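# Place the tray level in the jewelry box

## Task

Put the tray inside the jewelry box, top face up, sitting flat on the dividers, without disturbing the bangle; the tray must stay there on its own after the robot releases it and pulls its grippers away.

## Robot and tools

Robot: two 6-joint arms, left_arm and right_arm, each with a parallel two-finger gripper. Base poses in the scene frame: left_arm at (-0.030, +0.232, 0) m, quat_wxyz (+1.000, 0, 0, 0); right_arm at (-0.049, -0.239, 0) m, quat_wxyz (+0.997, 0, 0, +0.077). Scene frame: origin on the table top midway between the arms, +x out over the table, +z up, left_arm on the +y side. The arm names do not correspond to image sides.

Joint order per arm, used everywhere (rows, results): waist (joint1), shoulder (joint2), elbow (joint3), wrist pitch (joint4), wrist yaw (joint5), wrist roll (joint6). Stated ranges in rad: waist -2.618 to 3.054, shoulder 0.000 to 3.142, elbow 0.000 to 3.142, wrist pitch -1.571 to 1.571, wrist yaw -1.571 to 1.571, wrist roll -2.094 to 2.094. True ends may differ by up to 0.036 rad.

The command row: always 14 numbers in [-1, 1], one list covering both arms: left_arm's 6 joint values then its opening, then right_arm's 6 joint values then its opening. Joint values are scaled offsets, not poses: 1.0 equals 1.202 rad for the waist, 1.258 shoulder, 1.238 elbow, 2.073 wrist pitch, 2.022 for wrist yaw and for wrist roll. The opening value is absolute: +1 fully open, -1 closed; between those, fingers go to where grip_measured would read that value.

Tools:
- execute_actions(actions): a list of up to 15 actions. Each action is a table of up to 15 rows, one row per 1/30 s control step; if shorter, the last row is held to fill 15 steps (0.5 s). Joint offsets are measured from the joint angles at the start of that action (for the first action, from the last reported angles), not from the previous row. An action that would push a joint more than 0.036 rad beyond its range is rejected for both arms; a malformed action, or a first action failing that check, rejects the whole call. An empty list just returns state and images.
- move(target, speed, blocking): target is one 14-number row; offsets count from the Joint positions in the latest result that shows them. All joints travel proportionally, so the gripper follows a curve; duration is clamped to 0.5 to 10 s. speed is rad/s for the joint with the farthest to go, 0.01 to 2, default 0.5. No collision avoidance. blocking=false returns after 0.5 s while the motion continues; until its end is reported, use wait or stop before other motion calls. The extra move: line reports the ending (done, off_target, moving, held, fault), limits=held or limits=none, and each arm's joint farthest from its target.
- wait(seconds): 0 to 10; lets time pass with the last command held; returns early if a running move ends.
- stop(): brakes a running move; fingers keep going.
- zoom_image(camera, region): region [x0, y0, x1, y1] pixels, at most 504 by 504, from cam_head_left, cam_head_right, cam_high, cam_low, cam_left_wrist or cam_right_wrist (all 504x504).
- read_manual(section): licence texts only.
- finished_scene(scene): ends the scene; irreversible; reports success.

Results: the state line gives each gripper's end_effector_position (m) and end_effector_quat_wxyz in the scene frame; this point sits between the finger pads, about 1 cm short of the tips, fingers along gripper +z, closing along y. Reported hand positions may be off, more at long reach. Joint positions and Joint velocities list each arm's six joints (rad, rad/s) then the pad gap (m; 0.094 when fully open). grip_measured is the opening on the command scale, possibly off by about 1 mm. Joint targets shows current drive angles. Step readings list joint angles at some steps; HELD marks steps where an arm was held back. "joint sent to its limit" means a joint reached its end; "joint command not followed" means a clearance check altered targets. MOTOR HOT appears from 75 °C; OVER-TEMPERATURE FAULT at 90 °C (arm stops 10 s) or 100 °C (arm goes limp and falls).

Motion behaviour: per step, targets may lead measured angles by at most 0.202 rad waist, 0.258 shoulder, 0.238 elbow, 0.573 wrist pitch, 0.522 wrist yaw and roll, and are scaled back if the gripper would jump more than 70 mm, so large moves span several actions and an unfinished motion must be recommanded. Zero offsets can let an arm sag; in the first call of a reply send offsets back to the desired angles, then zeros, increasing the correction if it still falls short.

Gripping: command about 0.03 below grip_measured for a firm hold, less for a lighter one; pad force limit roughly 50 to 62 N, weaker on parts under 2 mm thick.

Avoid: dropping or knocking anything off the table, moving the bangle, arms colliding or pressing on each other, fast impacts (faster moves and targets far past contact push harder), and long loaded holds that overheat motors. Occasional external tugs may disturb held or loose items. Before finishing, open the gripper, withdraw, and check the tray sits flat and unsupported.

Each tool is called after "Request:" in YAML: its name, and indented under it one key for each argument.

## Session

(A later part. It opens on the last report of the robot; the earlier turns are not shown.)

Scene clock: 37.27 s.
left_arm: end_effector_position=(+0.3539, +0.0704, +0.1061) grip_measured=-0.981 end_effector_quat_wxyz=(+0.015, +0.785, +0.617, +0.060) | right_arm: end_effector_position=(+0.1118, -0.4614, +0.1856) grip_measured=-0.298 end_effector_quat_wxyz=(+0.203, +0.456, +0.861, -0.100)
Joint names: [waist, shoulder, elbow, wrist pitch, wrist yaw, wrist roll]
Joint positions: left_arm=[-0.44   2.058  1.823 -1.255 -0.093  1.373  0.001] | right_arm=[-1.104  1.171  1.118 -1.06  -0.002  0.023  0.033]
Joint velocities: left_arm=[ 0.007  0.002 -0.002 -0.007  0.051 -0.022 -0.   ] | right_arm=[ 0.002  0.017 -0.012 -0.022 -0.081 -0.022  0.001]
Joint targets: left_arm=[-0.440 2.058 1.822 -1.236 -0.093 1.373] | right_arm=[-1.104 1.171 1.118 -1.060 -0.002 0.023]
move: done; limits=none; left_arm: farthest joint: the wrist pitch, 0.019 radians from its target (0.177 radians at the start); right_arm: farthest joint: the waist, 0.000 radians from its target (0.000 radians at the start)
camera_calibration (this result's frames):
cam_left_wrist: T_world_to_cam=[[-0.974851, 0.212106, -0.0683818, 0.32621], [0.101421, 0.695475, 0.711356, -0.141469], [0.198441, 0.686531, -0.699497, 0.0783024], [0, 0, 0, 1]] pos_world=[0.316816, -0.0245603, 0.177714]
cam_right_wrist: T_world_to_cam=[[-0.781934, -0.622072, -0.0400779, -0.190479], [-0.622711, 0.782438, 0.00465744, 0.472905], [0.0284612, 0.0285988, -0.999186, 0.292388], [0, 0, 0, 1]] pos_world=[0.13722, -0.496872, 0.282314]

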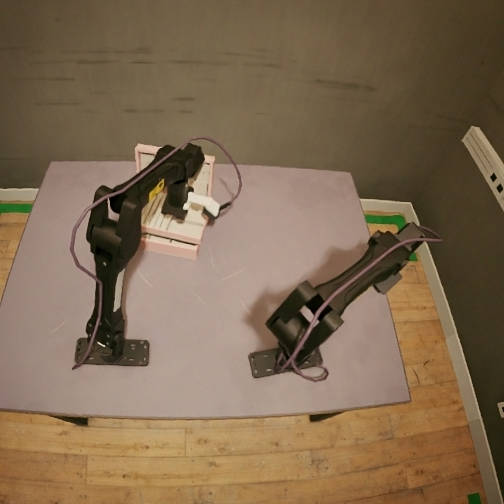

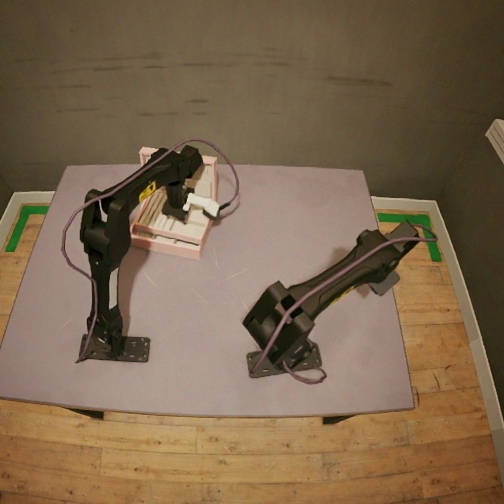

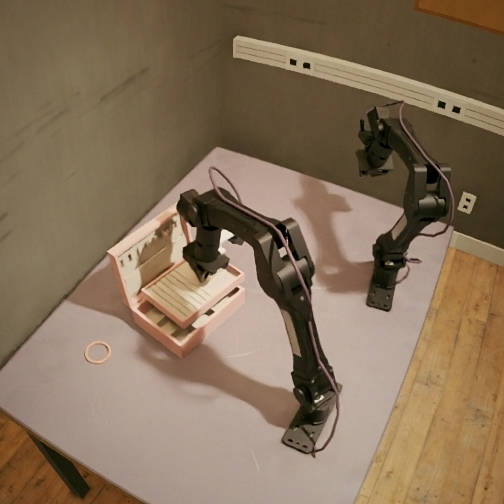

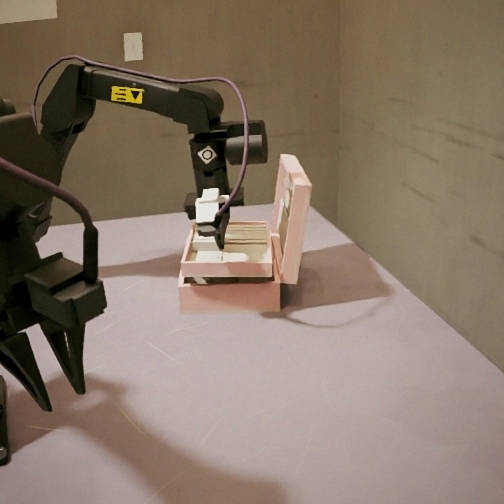

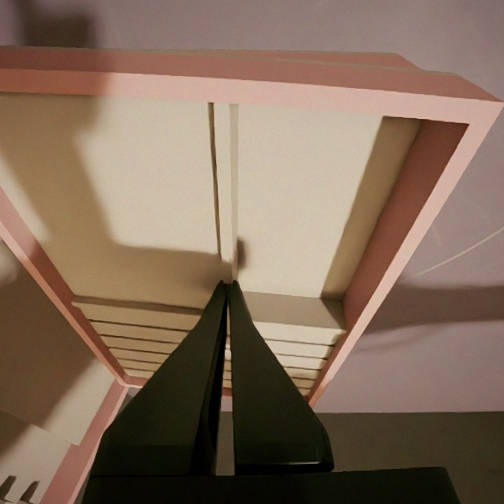

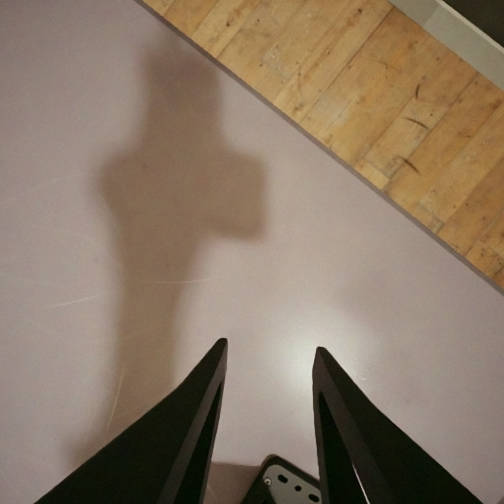

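Request:
move:
  target: [0.033,0.025,-0.008,0.015,0,0.018,-1,0,0,0,0,0,0,-0.3]
  speed: 0.05

Request:
zoom_image:
  camera: "cam_low"
  region: [130,150,330,330]

Request:
zoom_image:
  camera: "cam_high"
  region: [90,190,290,370]

Scene clock: 38.63 s.
left_arm: end_effector_position=(+0.3588, +0.0813, +0.0894) grip_measured=-0.981 end_effector_quat_wxyz=(-0.001, +0.786, +0.616, +0.053) | right_arm: end_effector_position=(+0.1118, -0.4614, +0.1856) grip_measured=-0.298 end_effector_quat_wxyz=(+0.203, +0.456, +0.861, -0.100)
Joint names: [waist, shoulder, elbow, wrist pitch, wrist yaw, wrist roll]
Joint positions: left_arm=[-0.411  2.095  1.814 -1.241 -0.093  1.402  0.001] | right_arm=[-1.104  1.171  1.118 -1.06  -0.002  0.023  0.033]
Joint velocities: left_arm=[ 0.007 -0.007 -0.017 -0.022 -0.007  0.037 -0.   ] | right_arm=[-0.007 -0.002 -0.002  0.037  0.051  0.022  0.   ]
Joint targets: left_arm=[-0.401 2.090 1.813 -1.224 -0.093 1.409] | right_arm=[-1.104 1.171 1.118 -1.060 -0.002 0.023]
move: done; limits=none; left_arm: farthest joint: the wrist pitch, 0.017 radians from its target (0.031 radians at the start); right_arm: farthest joint: the waist, 0.000 radians from its target (0.000 radians at the start)
camera_calibration (this result's frames):
cam_left_wrist: T_world_to_cam=[[-0.976298, 0.21349, -0.0355626, 0.325035], [0.123419, 0.684142, 0.718831, -0.145246], [0.177793, 0.697404, -0.694275, 0.0642528], [0, 0, 0, 1]] pos_world=[0.323833, -0.0148327, 0.160576]
cam_right_wrist: T_world_to_cam=[[-0.781934, -0.622072, -0.0400779, -0.190479], [-0.622711, 0.782438, 0.00465744, 0.472905], [0.0284612, 0.0285988, -0.999186, 0.292388], [0, 0, 0, 1]] pos_world=[0.13722, -0.496872, 0.282314]

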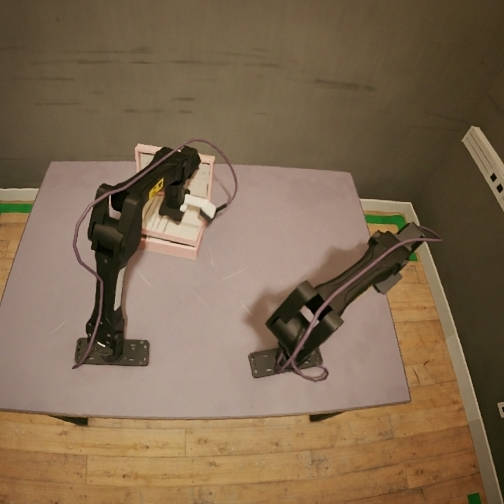

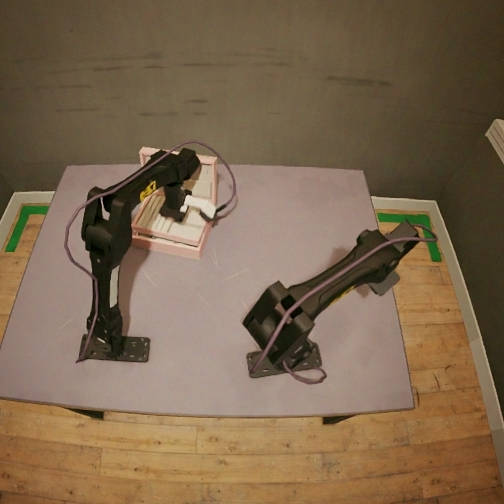

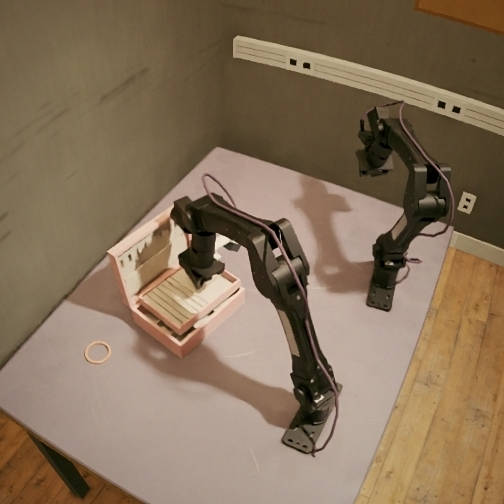

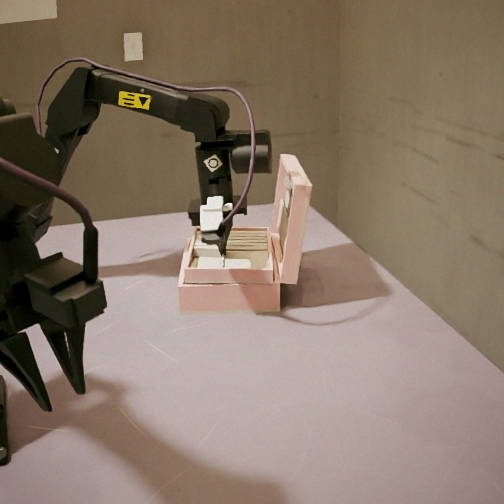

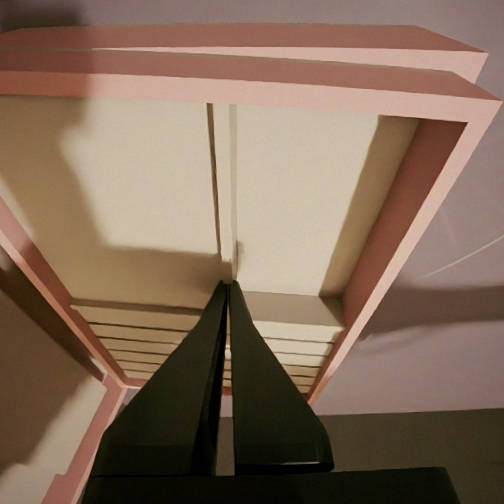

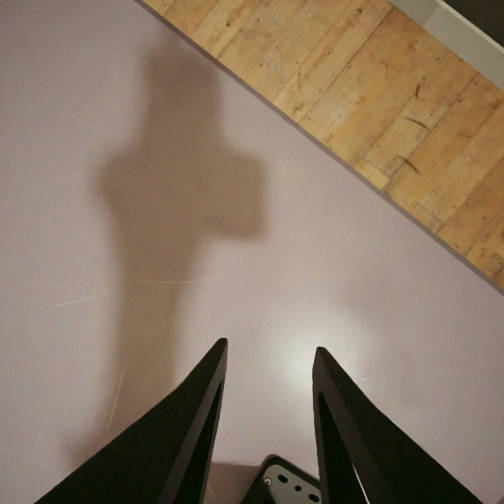

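Region (130, 150, 330, 330) of cam_low's 504x504 image, scaled by 2.520, with more detail than that image has; it fills the top 454 rows of this view, and the rest is white.

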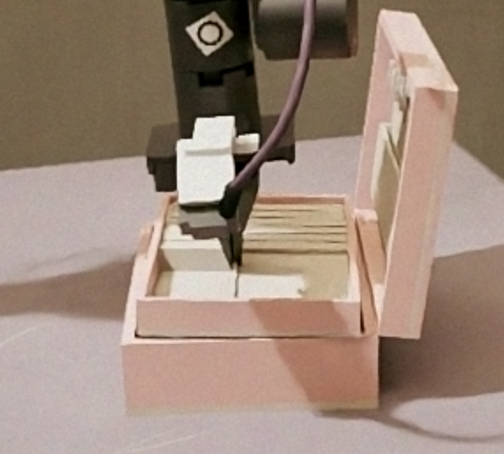

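Region (90, 190, 290, 370) of cam_high's 504x504 image, scaled by 2.520, with more detail than that image has; it fills the top 454 rows of this view, and the rest is white.

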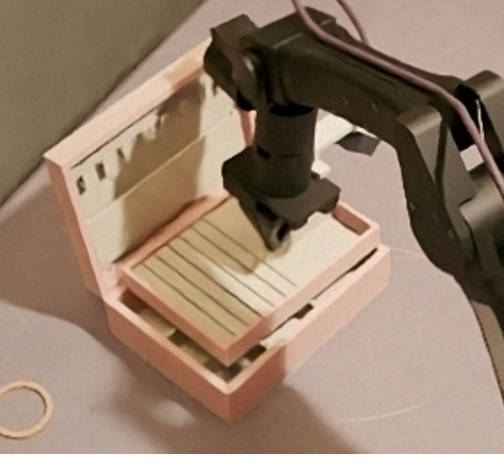

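Request:
move:
  target: [0,0,-0.014,0.012,0,-0.025,-1,0,0,0,0,0,0,-0.3]
  speed: 0.05

Request:
zoom_image:
  camera: "cam_low"
  region: [130,150,330,330]

Request:
zoom_image:
  camera: "cam_high"
  region: [90,190,290,370]

Scene clock: 40.20 s.
left_arm: end_effector_position=(+0.3574, +0.0819, +0.0856) grip_measured=-0.981 end_effector_quat_wxyz=(-0.002, +0.773, +0.633, +0.051) | right_arm: end_effector_position=(+0.1118, -0.4614, +0.1856) grip_measured=-0.298 end_effector_quat_wxyz=(+0.203, +0.456, +0.861, -0.100)
Joint names: [waist, shoulder, elbow, wrist pitch, wrist yaw, wrist roll]
Joint positions: left_arm=[-0.411  2.095  1.799 -1.232 -0.093  1.36   0.001] | right_arm=[-1.104  1.171  1.118 -1.06  -0.002  0.023  0.033]
Joint velocities: left_arm=[ 0.002 -0.022  0.002 -0.051 -0.095 -0.051  0.002] | right_arm=[-0.002 -0.007 -0.007 -0.051 -0.037 -0.051 -0.001]
Joint targets: left_arm=[-0.411 2.095 1.796 -1.216 -0.093 1.352] | right_arm=[-1.104 1.171 1.118 -1.060 -0.002 0.023]
move: done; limits=none; left_arm: farthest joint: the wrist pitch, 0.016 radians from its target (0.024 radians at the start); right_arm: farthest joint: the waist, 0.000 radians from its target (0.000 radians at the start)
camera_calibration (this result's frames):
cam_left_wrist: T_world_to_cam=[[-0.984438, 0.172532, -0.0333798, 0.329409], [0.0964954, 0.68947, 0.717858, -0.133494], [0.146868, 0.703465, -0.695389, 0.0720714], [0, 0, 0, 1]] pos_world=[0.326579, -0.015493, 0.156943]
cam_right_wrist: T_world_to_cam=[[-0.781934, -0.622072, -0.0400779, -0.190479], [-0.622711, 0.782438, 0.00465744, 0.472905], [0.0284612, 0.0285988, -0.999186, 0.292388], [0, 0, 0, 1]] pos_world=[0.13722, -0.496872, 0.282314]

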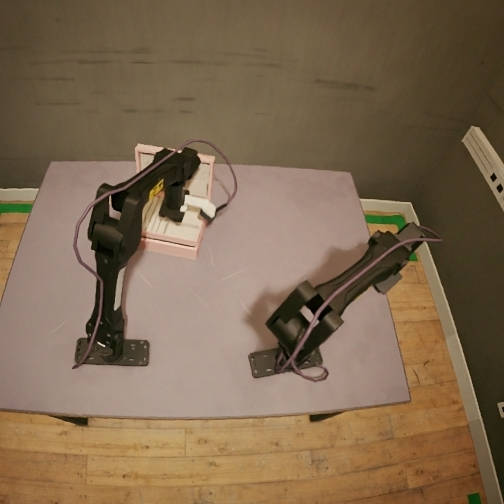

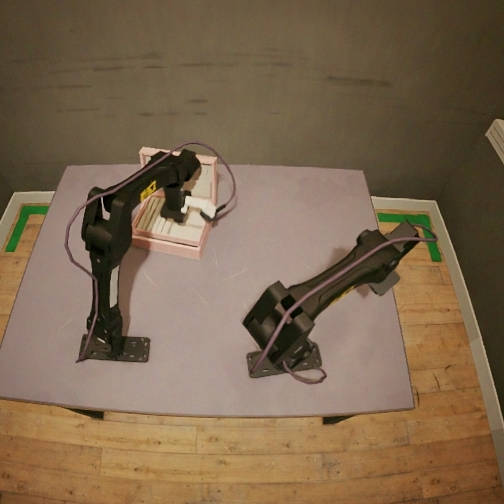

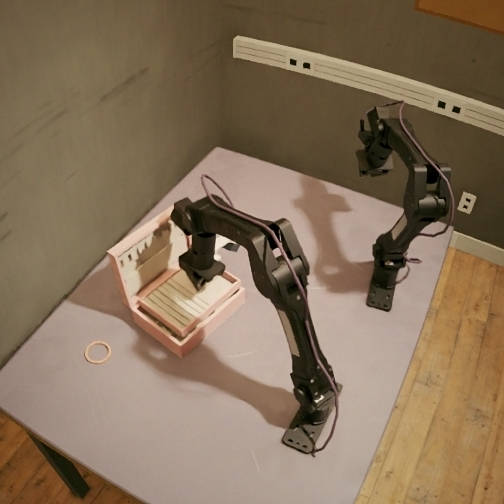

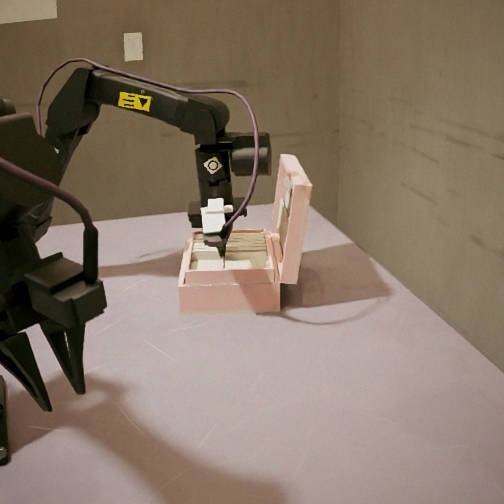

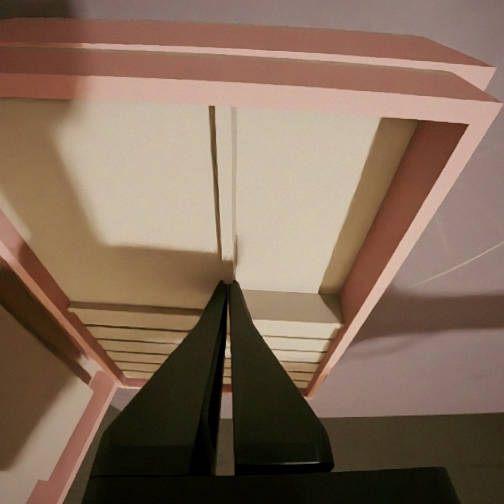

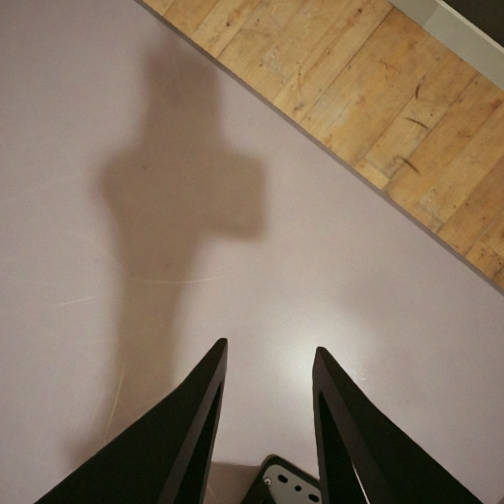

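Region (130, 150, 330, 330) of cam_low's 504x504 image, scaled by 2.520, with more detail than that image has; it fills the top 454 rows of this view, and the rest is white.

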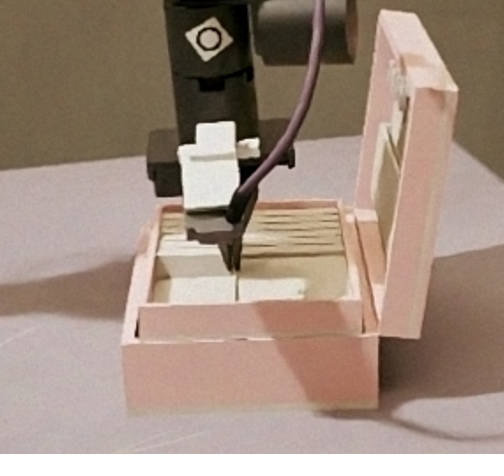

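Region (90, 190, 290, 370) of cam_high's 504x504 image, scaled by 2.520, with more detail than that image has; it fills the top 454 rows of this view, and the rest is white.

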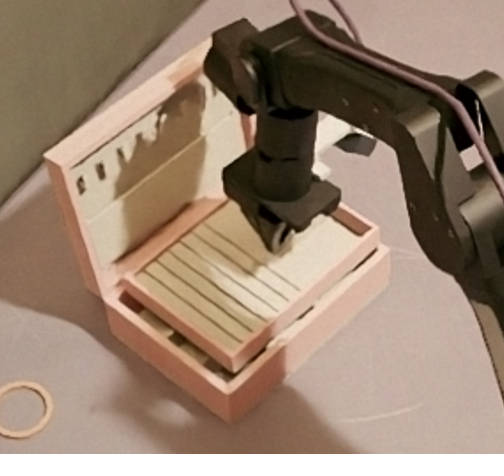

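Request:
move:
  target: [0,0,-0.06,0.043,0,0,-1,0,0,0,0,0,0,-0.3]
  speed: 0.04

Request:
zoom_image:
  camera: "cam_low"
  region: [130,150,330,330]

Request:
zoom_image:
  camera: "cam_high"
  region: [90,190,290,370]

Scene clock: 42.93 s.
left_arm: end_effector_position=(+0.3561, +0.0825, +0.0773) grip_measured=-0.981 end_effector_quat_wxyz=(-0.001, +0.773, +0.633, +0.052) | right_arm: end_effector_position=(+0.1118, -0.4614, +0.1856) grip_measured=-0.298 end_effector_quat_wxyz=(+0.203, +0.456, +0.861, -0.100)
Joint names: [waist, shoulder, elbow, wrist pitch, wrist yaw, wrist roll]
Joint positions: left_arm=[-0.411  2.089  1.756 -1.193 -0.093  1.36   0.001] | right_arm=[-1.104  1.171  1.118 -1.06  -0.002  0.023  0.033]
Joint velocities: left_arm=[-0.002 -0.002 -0.017 -0.007 -0.007 -0.007  0.   ] | right_arm=[ 0.007  0.007  0.002 -0.007  0.022  0.007  0.   ]
Joint targets: left_arm=[-0.411 2.095 1.724 -1.142 -0.093 1.361] | right_arm=[-1.104 1.171 1.118 -1.060 -0.002 0.023]
move: off_target (left_arm); limits=none; left_arm: farthest joint: the wrist pitch, 0.050 radians from its target (0.088 radians at the start); right_arm: farthest joint: the waist, 0.000 radians from its target (0.000 radians at the start)
camera_calibration (this result's frames):
cam_left_wrist: T_world_to_cam=[[-0.984418, 0.17212, -0.0360038, 0.327989], [0.0944587, 0.690294, 0.717337, -0.127114], [0.148321, 0.702758, -0.695796, 0.0656753], [0, 0, 0, 1]] pos_world=[0.325144, -0.0148612, 0.148689]
cam_right_wrist: T_world_to_cam=[[-0.781934, -0.622072, -0.0400779, -0.190479], [-0.622711, 0.782438, 0.00465744, 0.472905], [0.0284612, 0.0285988, -0.999186, 0.292388], [0, 0, 0, 1]] pos_world=[0.13722, -0.496872, 0.282314]

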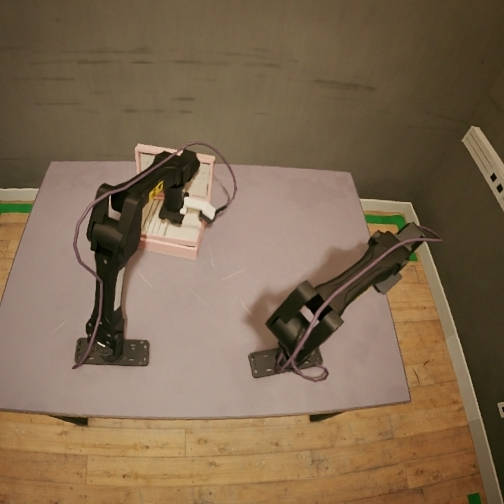

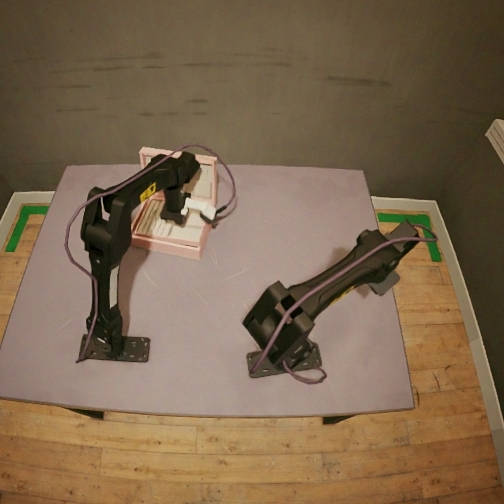

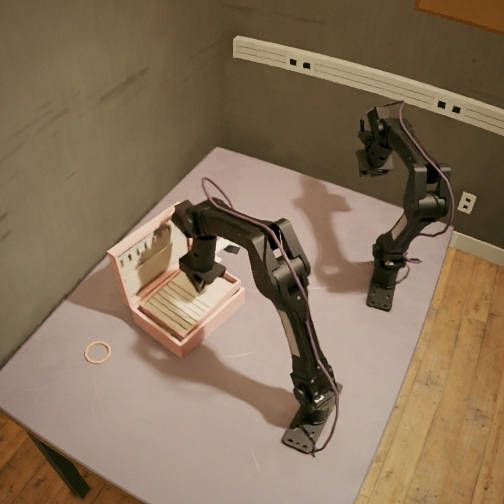

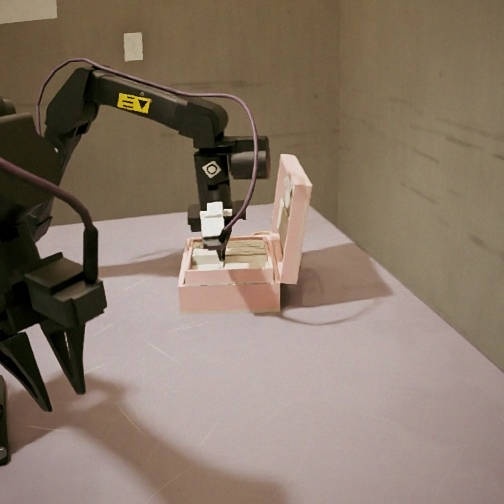

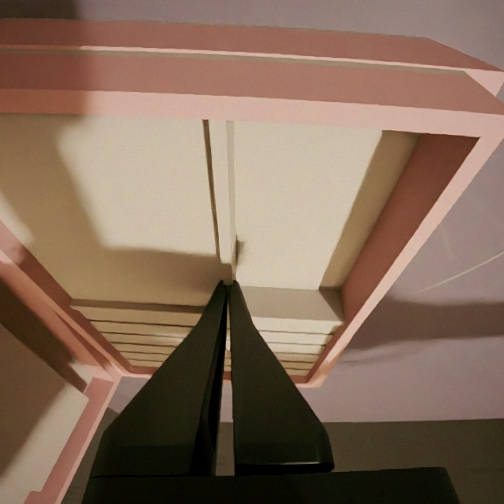

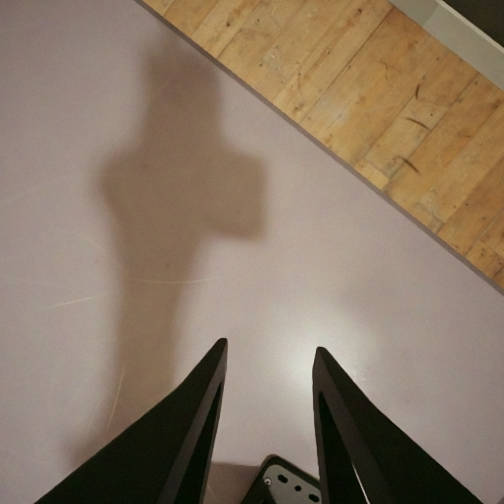

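Region (130, 150, 330, 330) of cam_low's 504x504 image, scaled by 2.520, with more detail than that image has; it fills the top 454 rows of this view, and the rest is white.

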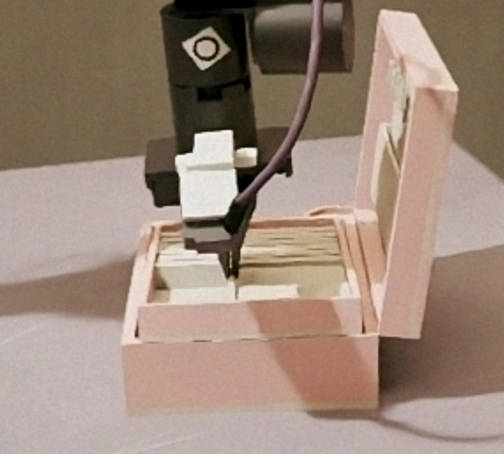

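Region (90, 190, 290, 370) of cam_high's 504x504 image, scaled by 2.520, with more detail than that image has; it fills the top 454 rows of this view, and the rest is white.

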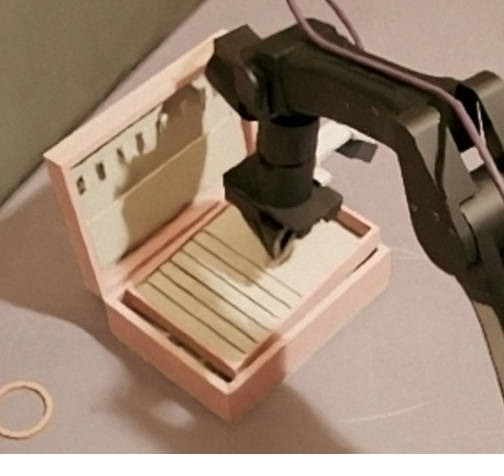

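Camera end is caught on the rim; lift slightly and shift toward +y.

Request:
move:
  target: [0,-0.03,0.012,0,0,0,-1,0,0,0,0,0,0,-0.3]
  speed: 0.06

Request:
move:
  target: [0.026,0,-0.012,0,0,0.01,-1,0,0,0,0,0,0,-0.3]
  speed: 0.04

Request:
zoom_image:
  camera: "cam_low"
  region: [130,150,330,330]

Request:
zoom_image:
  camera: "cam_high"
  region: [90,190,290,370]

Scene clock: 43.97 s.
left_arm: end_effector_position=(+0.3561, +0.0825, +0.0787) grip_measured=-0.981 end_effector_quat_wxyz=(+0.000, +0.773, +0.633, +0.053) | right_arm: end_effector_position=(+0.1118, -0.4614, +0.1856) grip_measured=-0.298 end_effector_quat_wxyz=(+0.203, +0.456, +0.861, -0.100)
Joint names: [waist, shoulder, elbow, wrist pitch, wrist yaw, wrist roll]
Joint positions: left_arm=[-0.411  2.085  1.756 -1.193 -0.093  1.36   0.001] | right_arm=[-1.104  1.171  1.118 -1.06  -0.002  0.023  0.033]
Joint velocities: left_arm=[0.012 0.007 0.002 0.051 0.037 0.081 0.001] | right_arm=[ 0.002 -0.012  0.027 -0.022 -0.022  0.022  0.001]
Joint targets: left_arm=[-0.411 2.051 1.771 -1.193 -0.093 1.360] | right_arm=[-1.104 1.171 1.118 -1.060 -0.002 0.023]
move: off_target (left_arm); limits=none; left_arm: farthest joint: the shoulder, 0.034 radians from its target (0.038 radians at the start); right_arm: farthest joint: the waist, 0.000 radians from its target (0.000 radians at the start)
camera_calibration (this result's frames):
cam_left_wrist: T_world_to_cam=[[-0.984313, 0.172075, -0.0389672, 0.328281], [0.092453, 0.691169, 0.716755, -0.127383], [0.150268, 0.701909, -0.696235, 0.0660291], [0, 0, 0, 1]] pos_world=[0.324986, -0.0147924, 0.150066]
cam_right_wrist: T_world_to_cam=[[-0.781934, -0.622072, -0.0400779, -0.190479], [-0.622711, 0.782438, 0.00465744, 0.472905], [0.0284612, 0.0285988, -0.999186, 0.292388], [0, 0, 0, 1]] pos_world=[0.13722, -0.496872, 0.282314]

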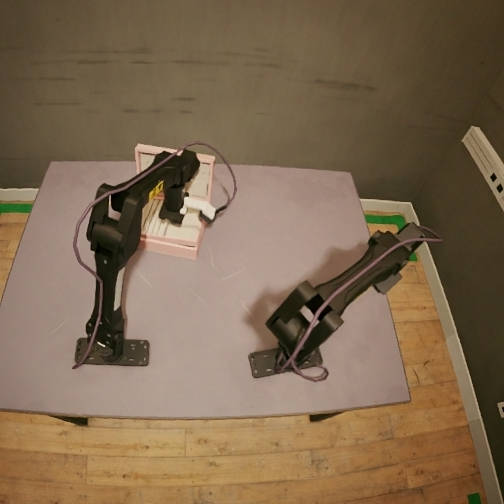

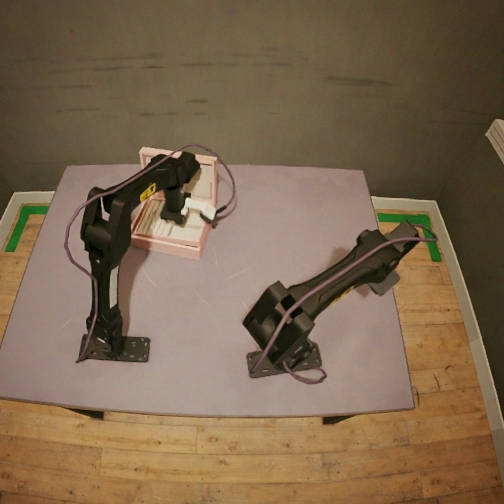

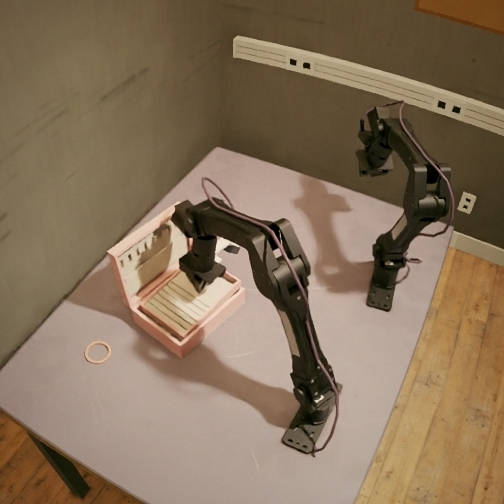

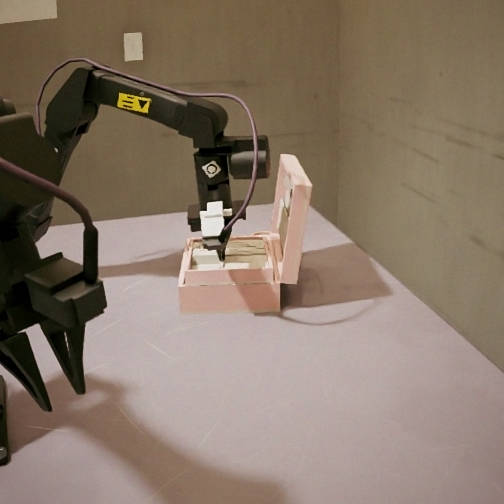

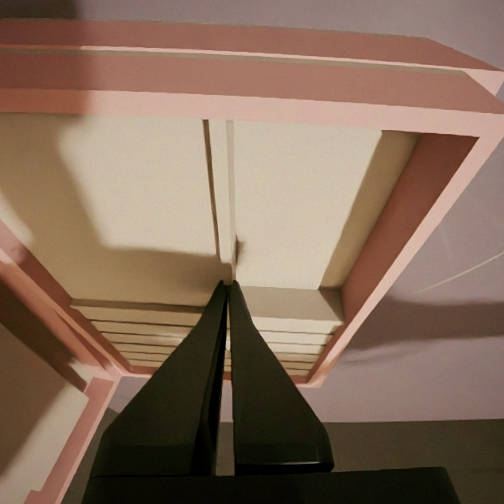

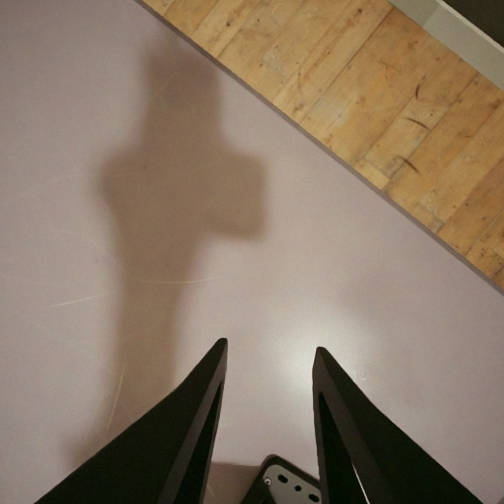

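Scene clock: 45.07 s.
left_arm: end_effector_position=(+0.3580, +0.0876, +0.0785) grip_measured=-0.981 end_effector_quat_wxyz=(+0.002, +0.771, +0.634, +0.049) | right_arm: end_effector_position=(+0.1118, -0.4614, +0.1856) grip_measured=-0.298 end_effector_quat_wxyz=(+0.203, +0.456, +0.861, -0.100)
Joint names: [waist, shoulder, elbow, wrist pitch, wrist yaw, wrist roll]
Joint positions: left_arm=[-0.394  2.085  1.756 -1.193 -0.084  1.373  0.001] | right_arm=[-1.104  1.171  1.118 -1.06  -0.002  0.023  0.033]
Joint velocities: left_arm=[-0.007 -0.012  0.002  0.007 -0.022  0.022 -0.001] | right_arm=[-0.007 -0.012 -0.002  0.007 -0.066  0.007 -0.001]
Joint targets: left_arm=[-0.380 2.085 1.742 -1.193 -0.093 1.380] | right_arm=[-1.104 1.171 1.118 -1.060 -0.002 0.023]
move: done; limits=none; left_arm: farthest joint: the elbow, 0.015 radians from its target (0.015 radians at the start); right_arm: farthest joint: the waist, 0.000 radians from its target (0.000 radians at the start)
camera_calibration (this result's frames):
cam_left_wrist: T_world_to_cam=[[-0.985126, 0.16804, -0.0358957, 0.329649], [0.0929417, 0.696795, 0.711223, -0.131238], [0.144526, 0.697309, -0.702049, 0.0649543], [0, 0, 0, 1]] pos_world=[0.327556, -0.00924119, 0.150774]
cam_right_wrist: T_world_to_cam=[[-0.781934, -0.622072, -0.0400779, -0.190479], [-0.622711, 0.782438, 0.00465744, 0.472905], [0.0284612, 0.0285988, -0.999186, 0.292388], [0, 0, 0, 1]] pos_world=[0.13722, -0.496872, 0.282314]

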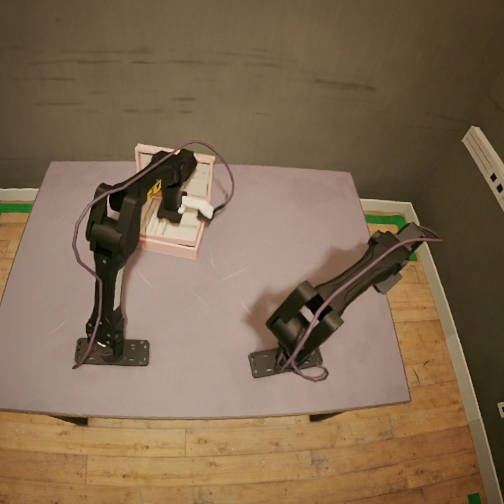

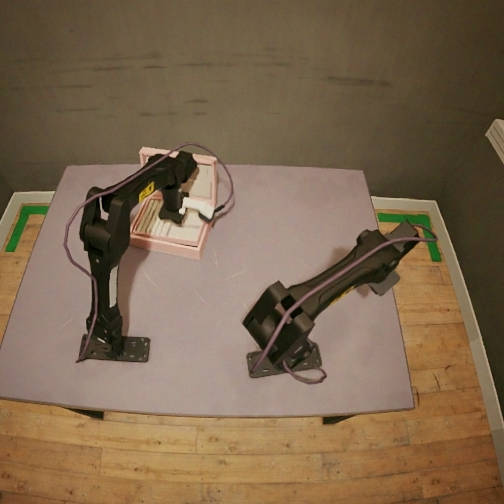

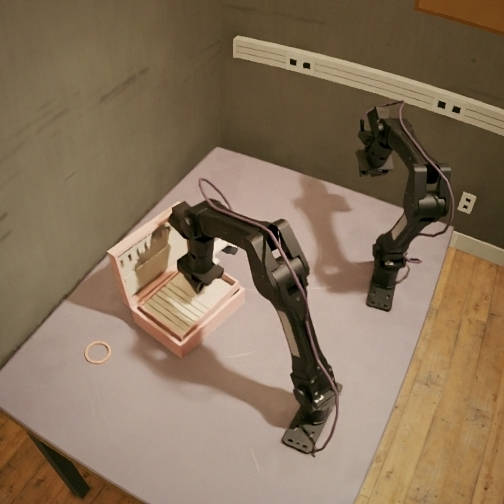

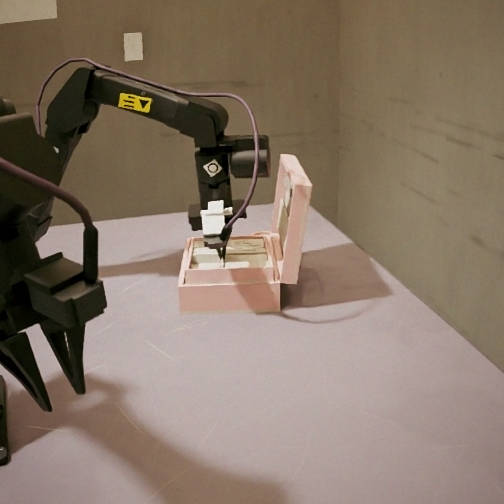

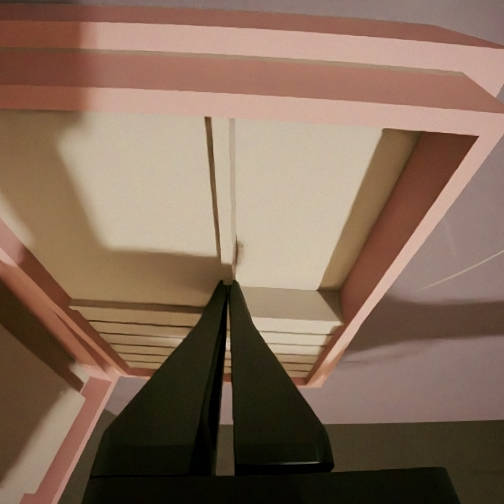

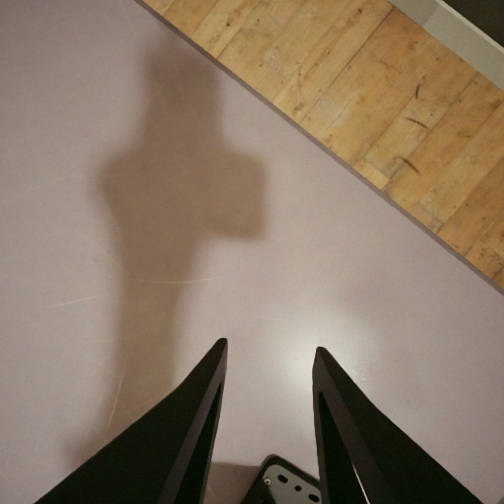

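Region (130, 150, 330, 330) of cam_low's 504x504 image, scaled by 2.520, with more detail than that image has; it fills the top 454 rows of this view, and the rest is white.

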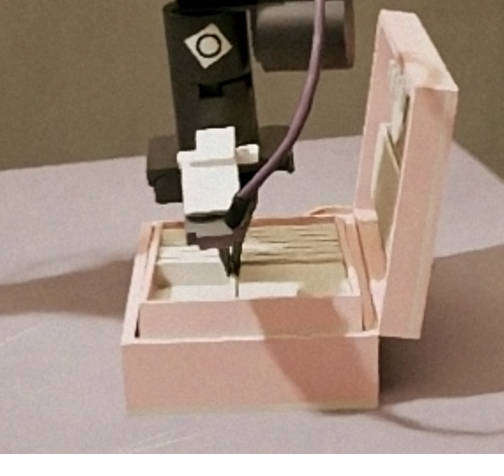

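Region (90, 190, 290, 370) of cam_high's 504x504 image, scaled by 2.520, with more detail than that image has; it fills the top 454 rows of this view, and the rest is white.

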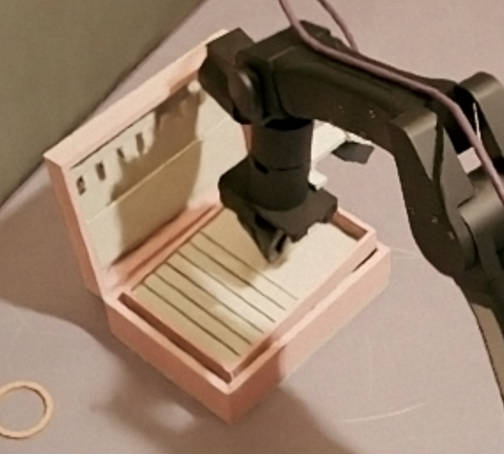

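Request:
move:
  target: [0,0.01,-0.045,0.012,0,0,-1,0,0,0,0,0,0,-0.3]
  speed: 0.04

Request:
zoom_image:
  camera: "cam_low"
  region: [130,150,330,330]

Request:
zoom_image:
  camera: "cam_high"
  region: [90,190,290,370]

Scene clock: 46.93 s.
left_arm: end_effector_position=(+0.3575, +0.0878, +0.0766) grip_measured=-0.981 end_effector_quat_wxyz=(+0.003, +0.771, +0.634, +0.049) | right_arm: end_effector_position=(+0.1118, -0.4614, +0.1856) grip_measured=-0.298 end_effector_quat_wxyz=(+0.203, +0.456, +0.861, -0.100)
Joint names: [waist, shoulder, elbow, wrist pitch, wrist yaw, wrist roll]
Joint positions: left_arm=[-0.394  2.082  1.743 -1.182 -0.084  1.373  0.001] | right_arm=[-1.104  1.171  1.118 -1.06  -0.002  0.023  0.033]
Joint velocities: left_arm=[-0.007  0.007 -0.017 -0.007 -0.007 -0.066  0.002] | right_arm=[ 0.012 -0.002  0.002  0.081 -0.007 -0.022  0.001]
Joint targets: left_arm=[-0.394 2.098 1.701 -1.168 -0.084 1.373] | right_arm=[-1.104 1.171 1.118 -1.060 -0.002 0.023]
move: off_target (left_arm); limits=none; left_arm: farthest joint: the elbow, 0.043 radians from its target (0.056 radians at the start); right_arm: farthest joint: the waist, 0.000 radians from its target (0.000 radians at the start)
camera_calibration (this result's frames):
cam_left_wrist: T_world_to_cam=[[-0.985062, 0.168013, -0.0377536, 0.329173], [0.0916895, 0.697316, 0.710875, -0.129538], [0.145762, 0.696794, -0.702304, 0.0631511], [0, 0, 0, 1]] pos_world=[0.326928, -0.00898002, 0.148864]
cam_right_wrist: T_world_to_cam=[[-0.781934, -0.622072, -0.0400779, -0.190479], [-0.622711, 0.782438, 0.00465744, 0.472905], [0.0284612, 0.0285988, -0.999186, 0.292388], [0, 0, 0, 1]] pos_world=[0.13722, -0.496872, 0.282314]

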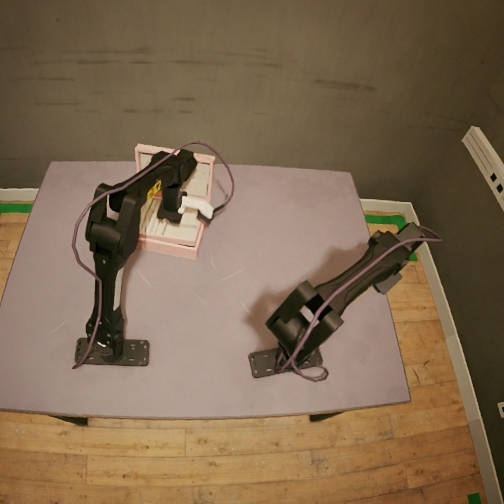

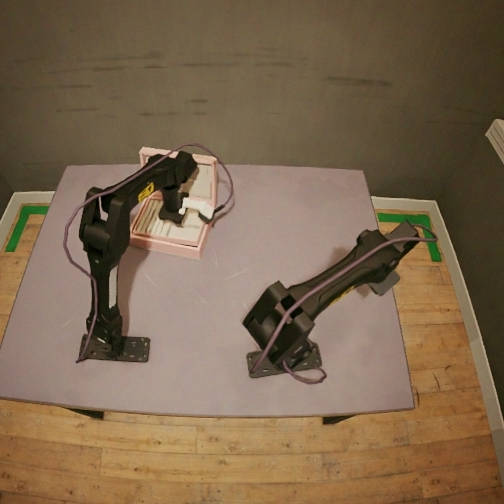

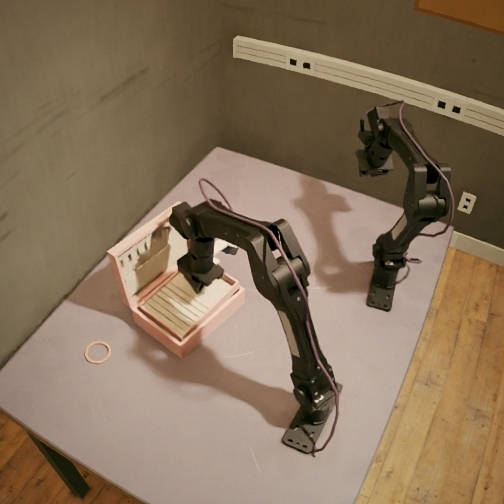

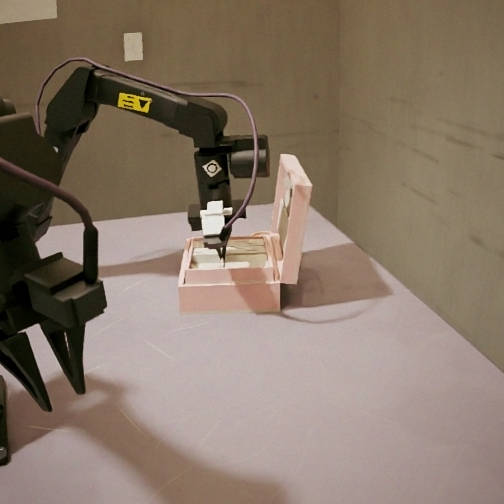

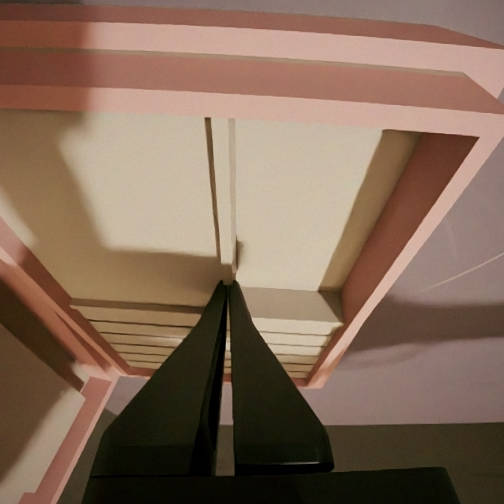

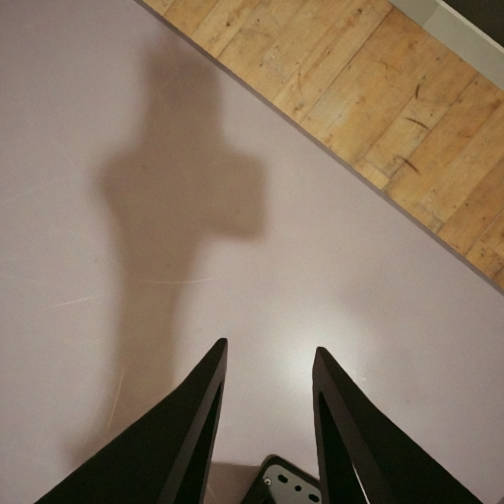

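Region (130, 150, 330, 330) of cam_low's 504x504 image, scaled by 2.520, with more detail than that image has; it fills the top 454 rows of this view, and the rest is white.

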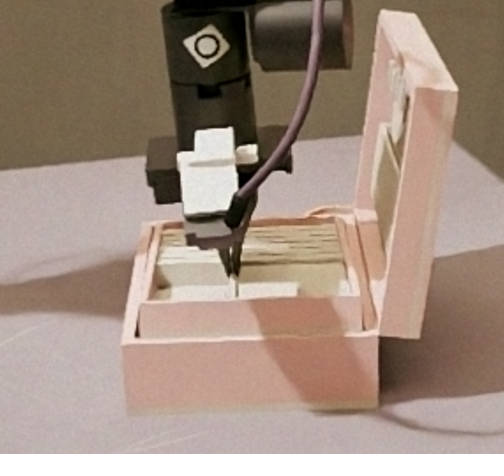

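Region (90, 190, 290, 370) of cam_high's 504x504 image, scaled by 2.520, with more detail than that image has; it fills the top 454 rows of this view, and the rest is white.

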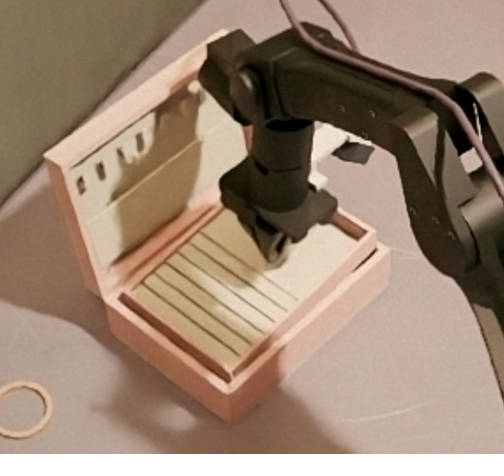

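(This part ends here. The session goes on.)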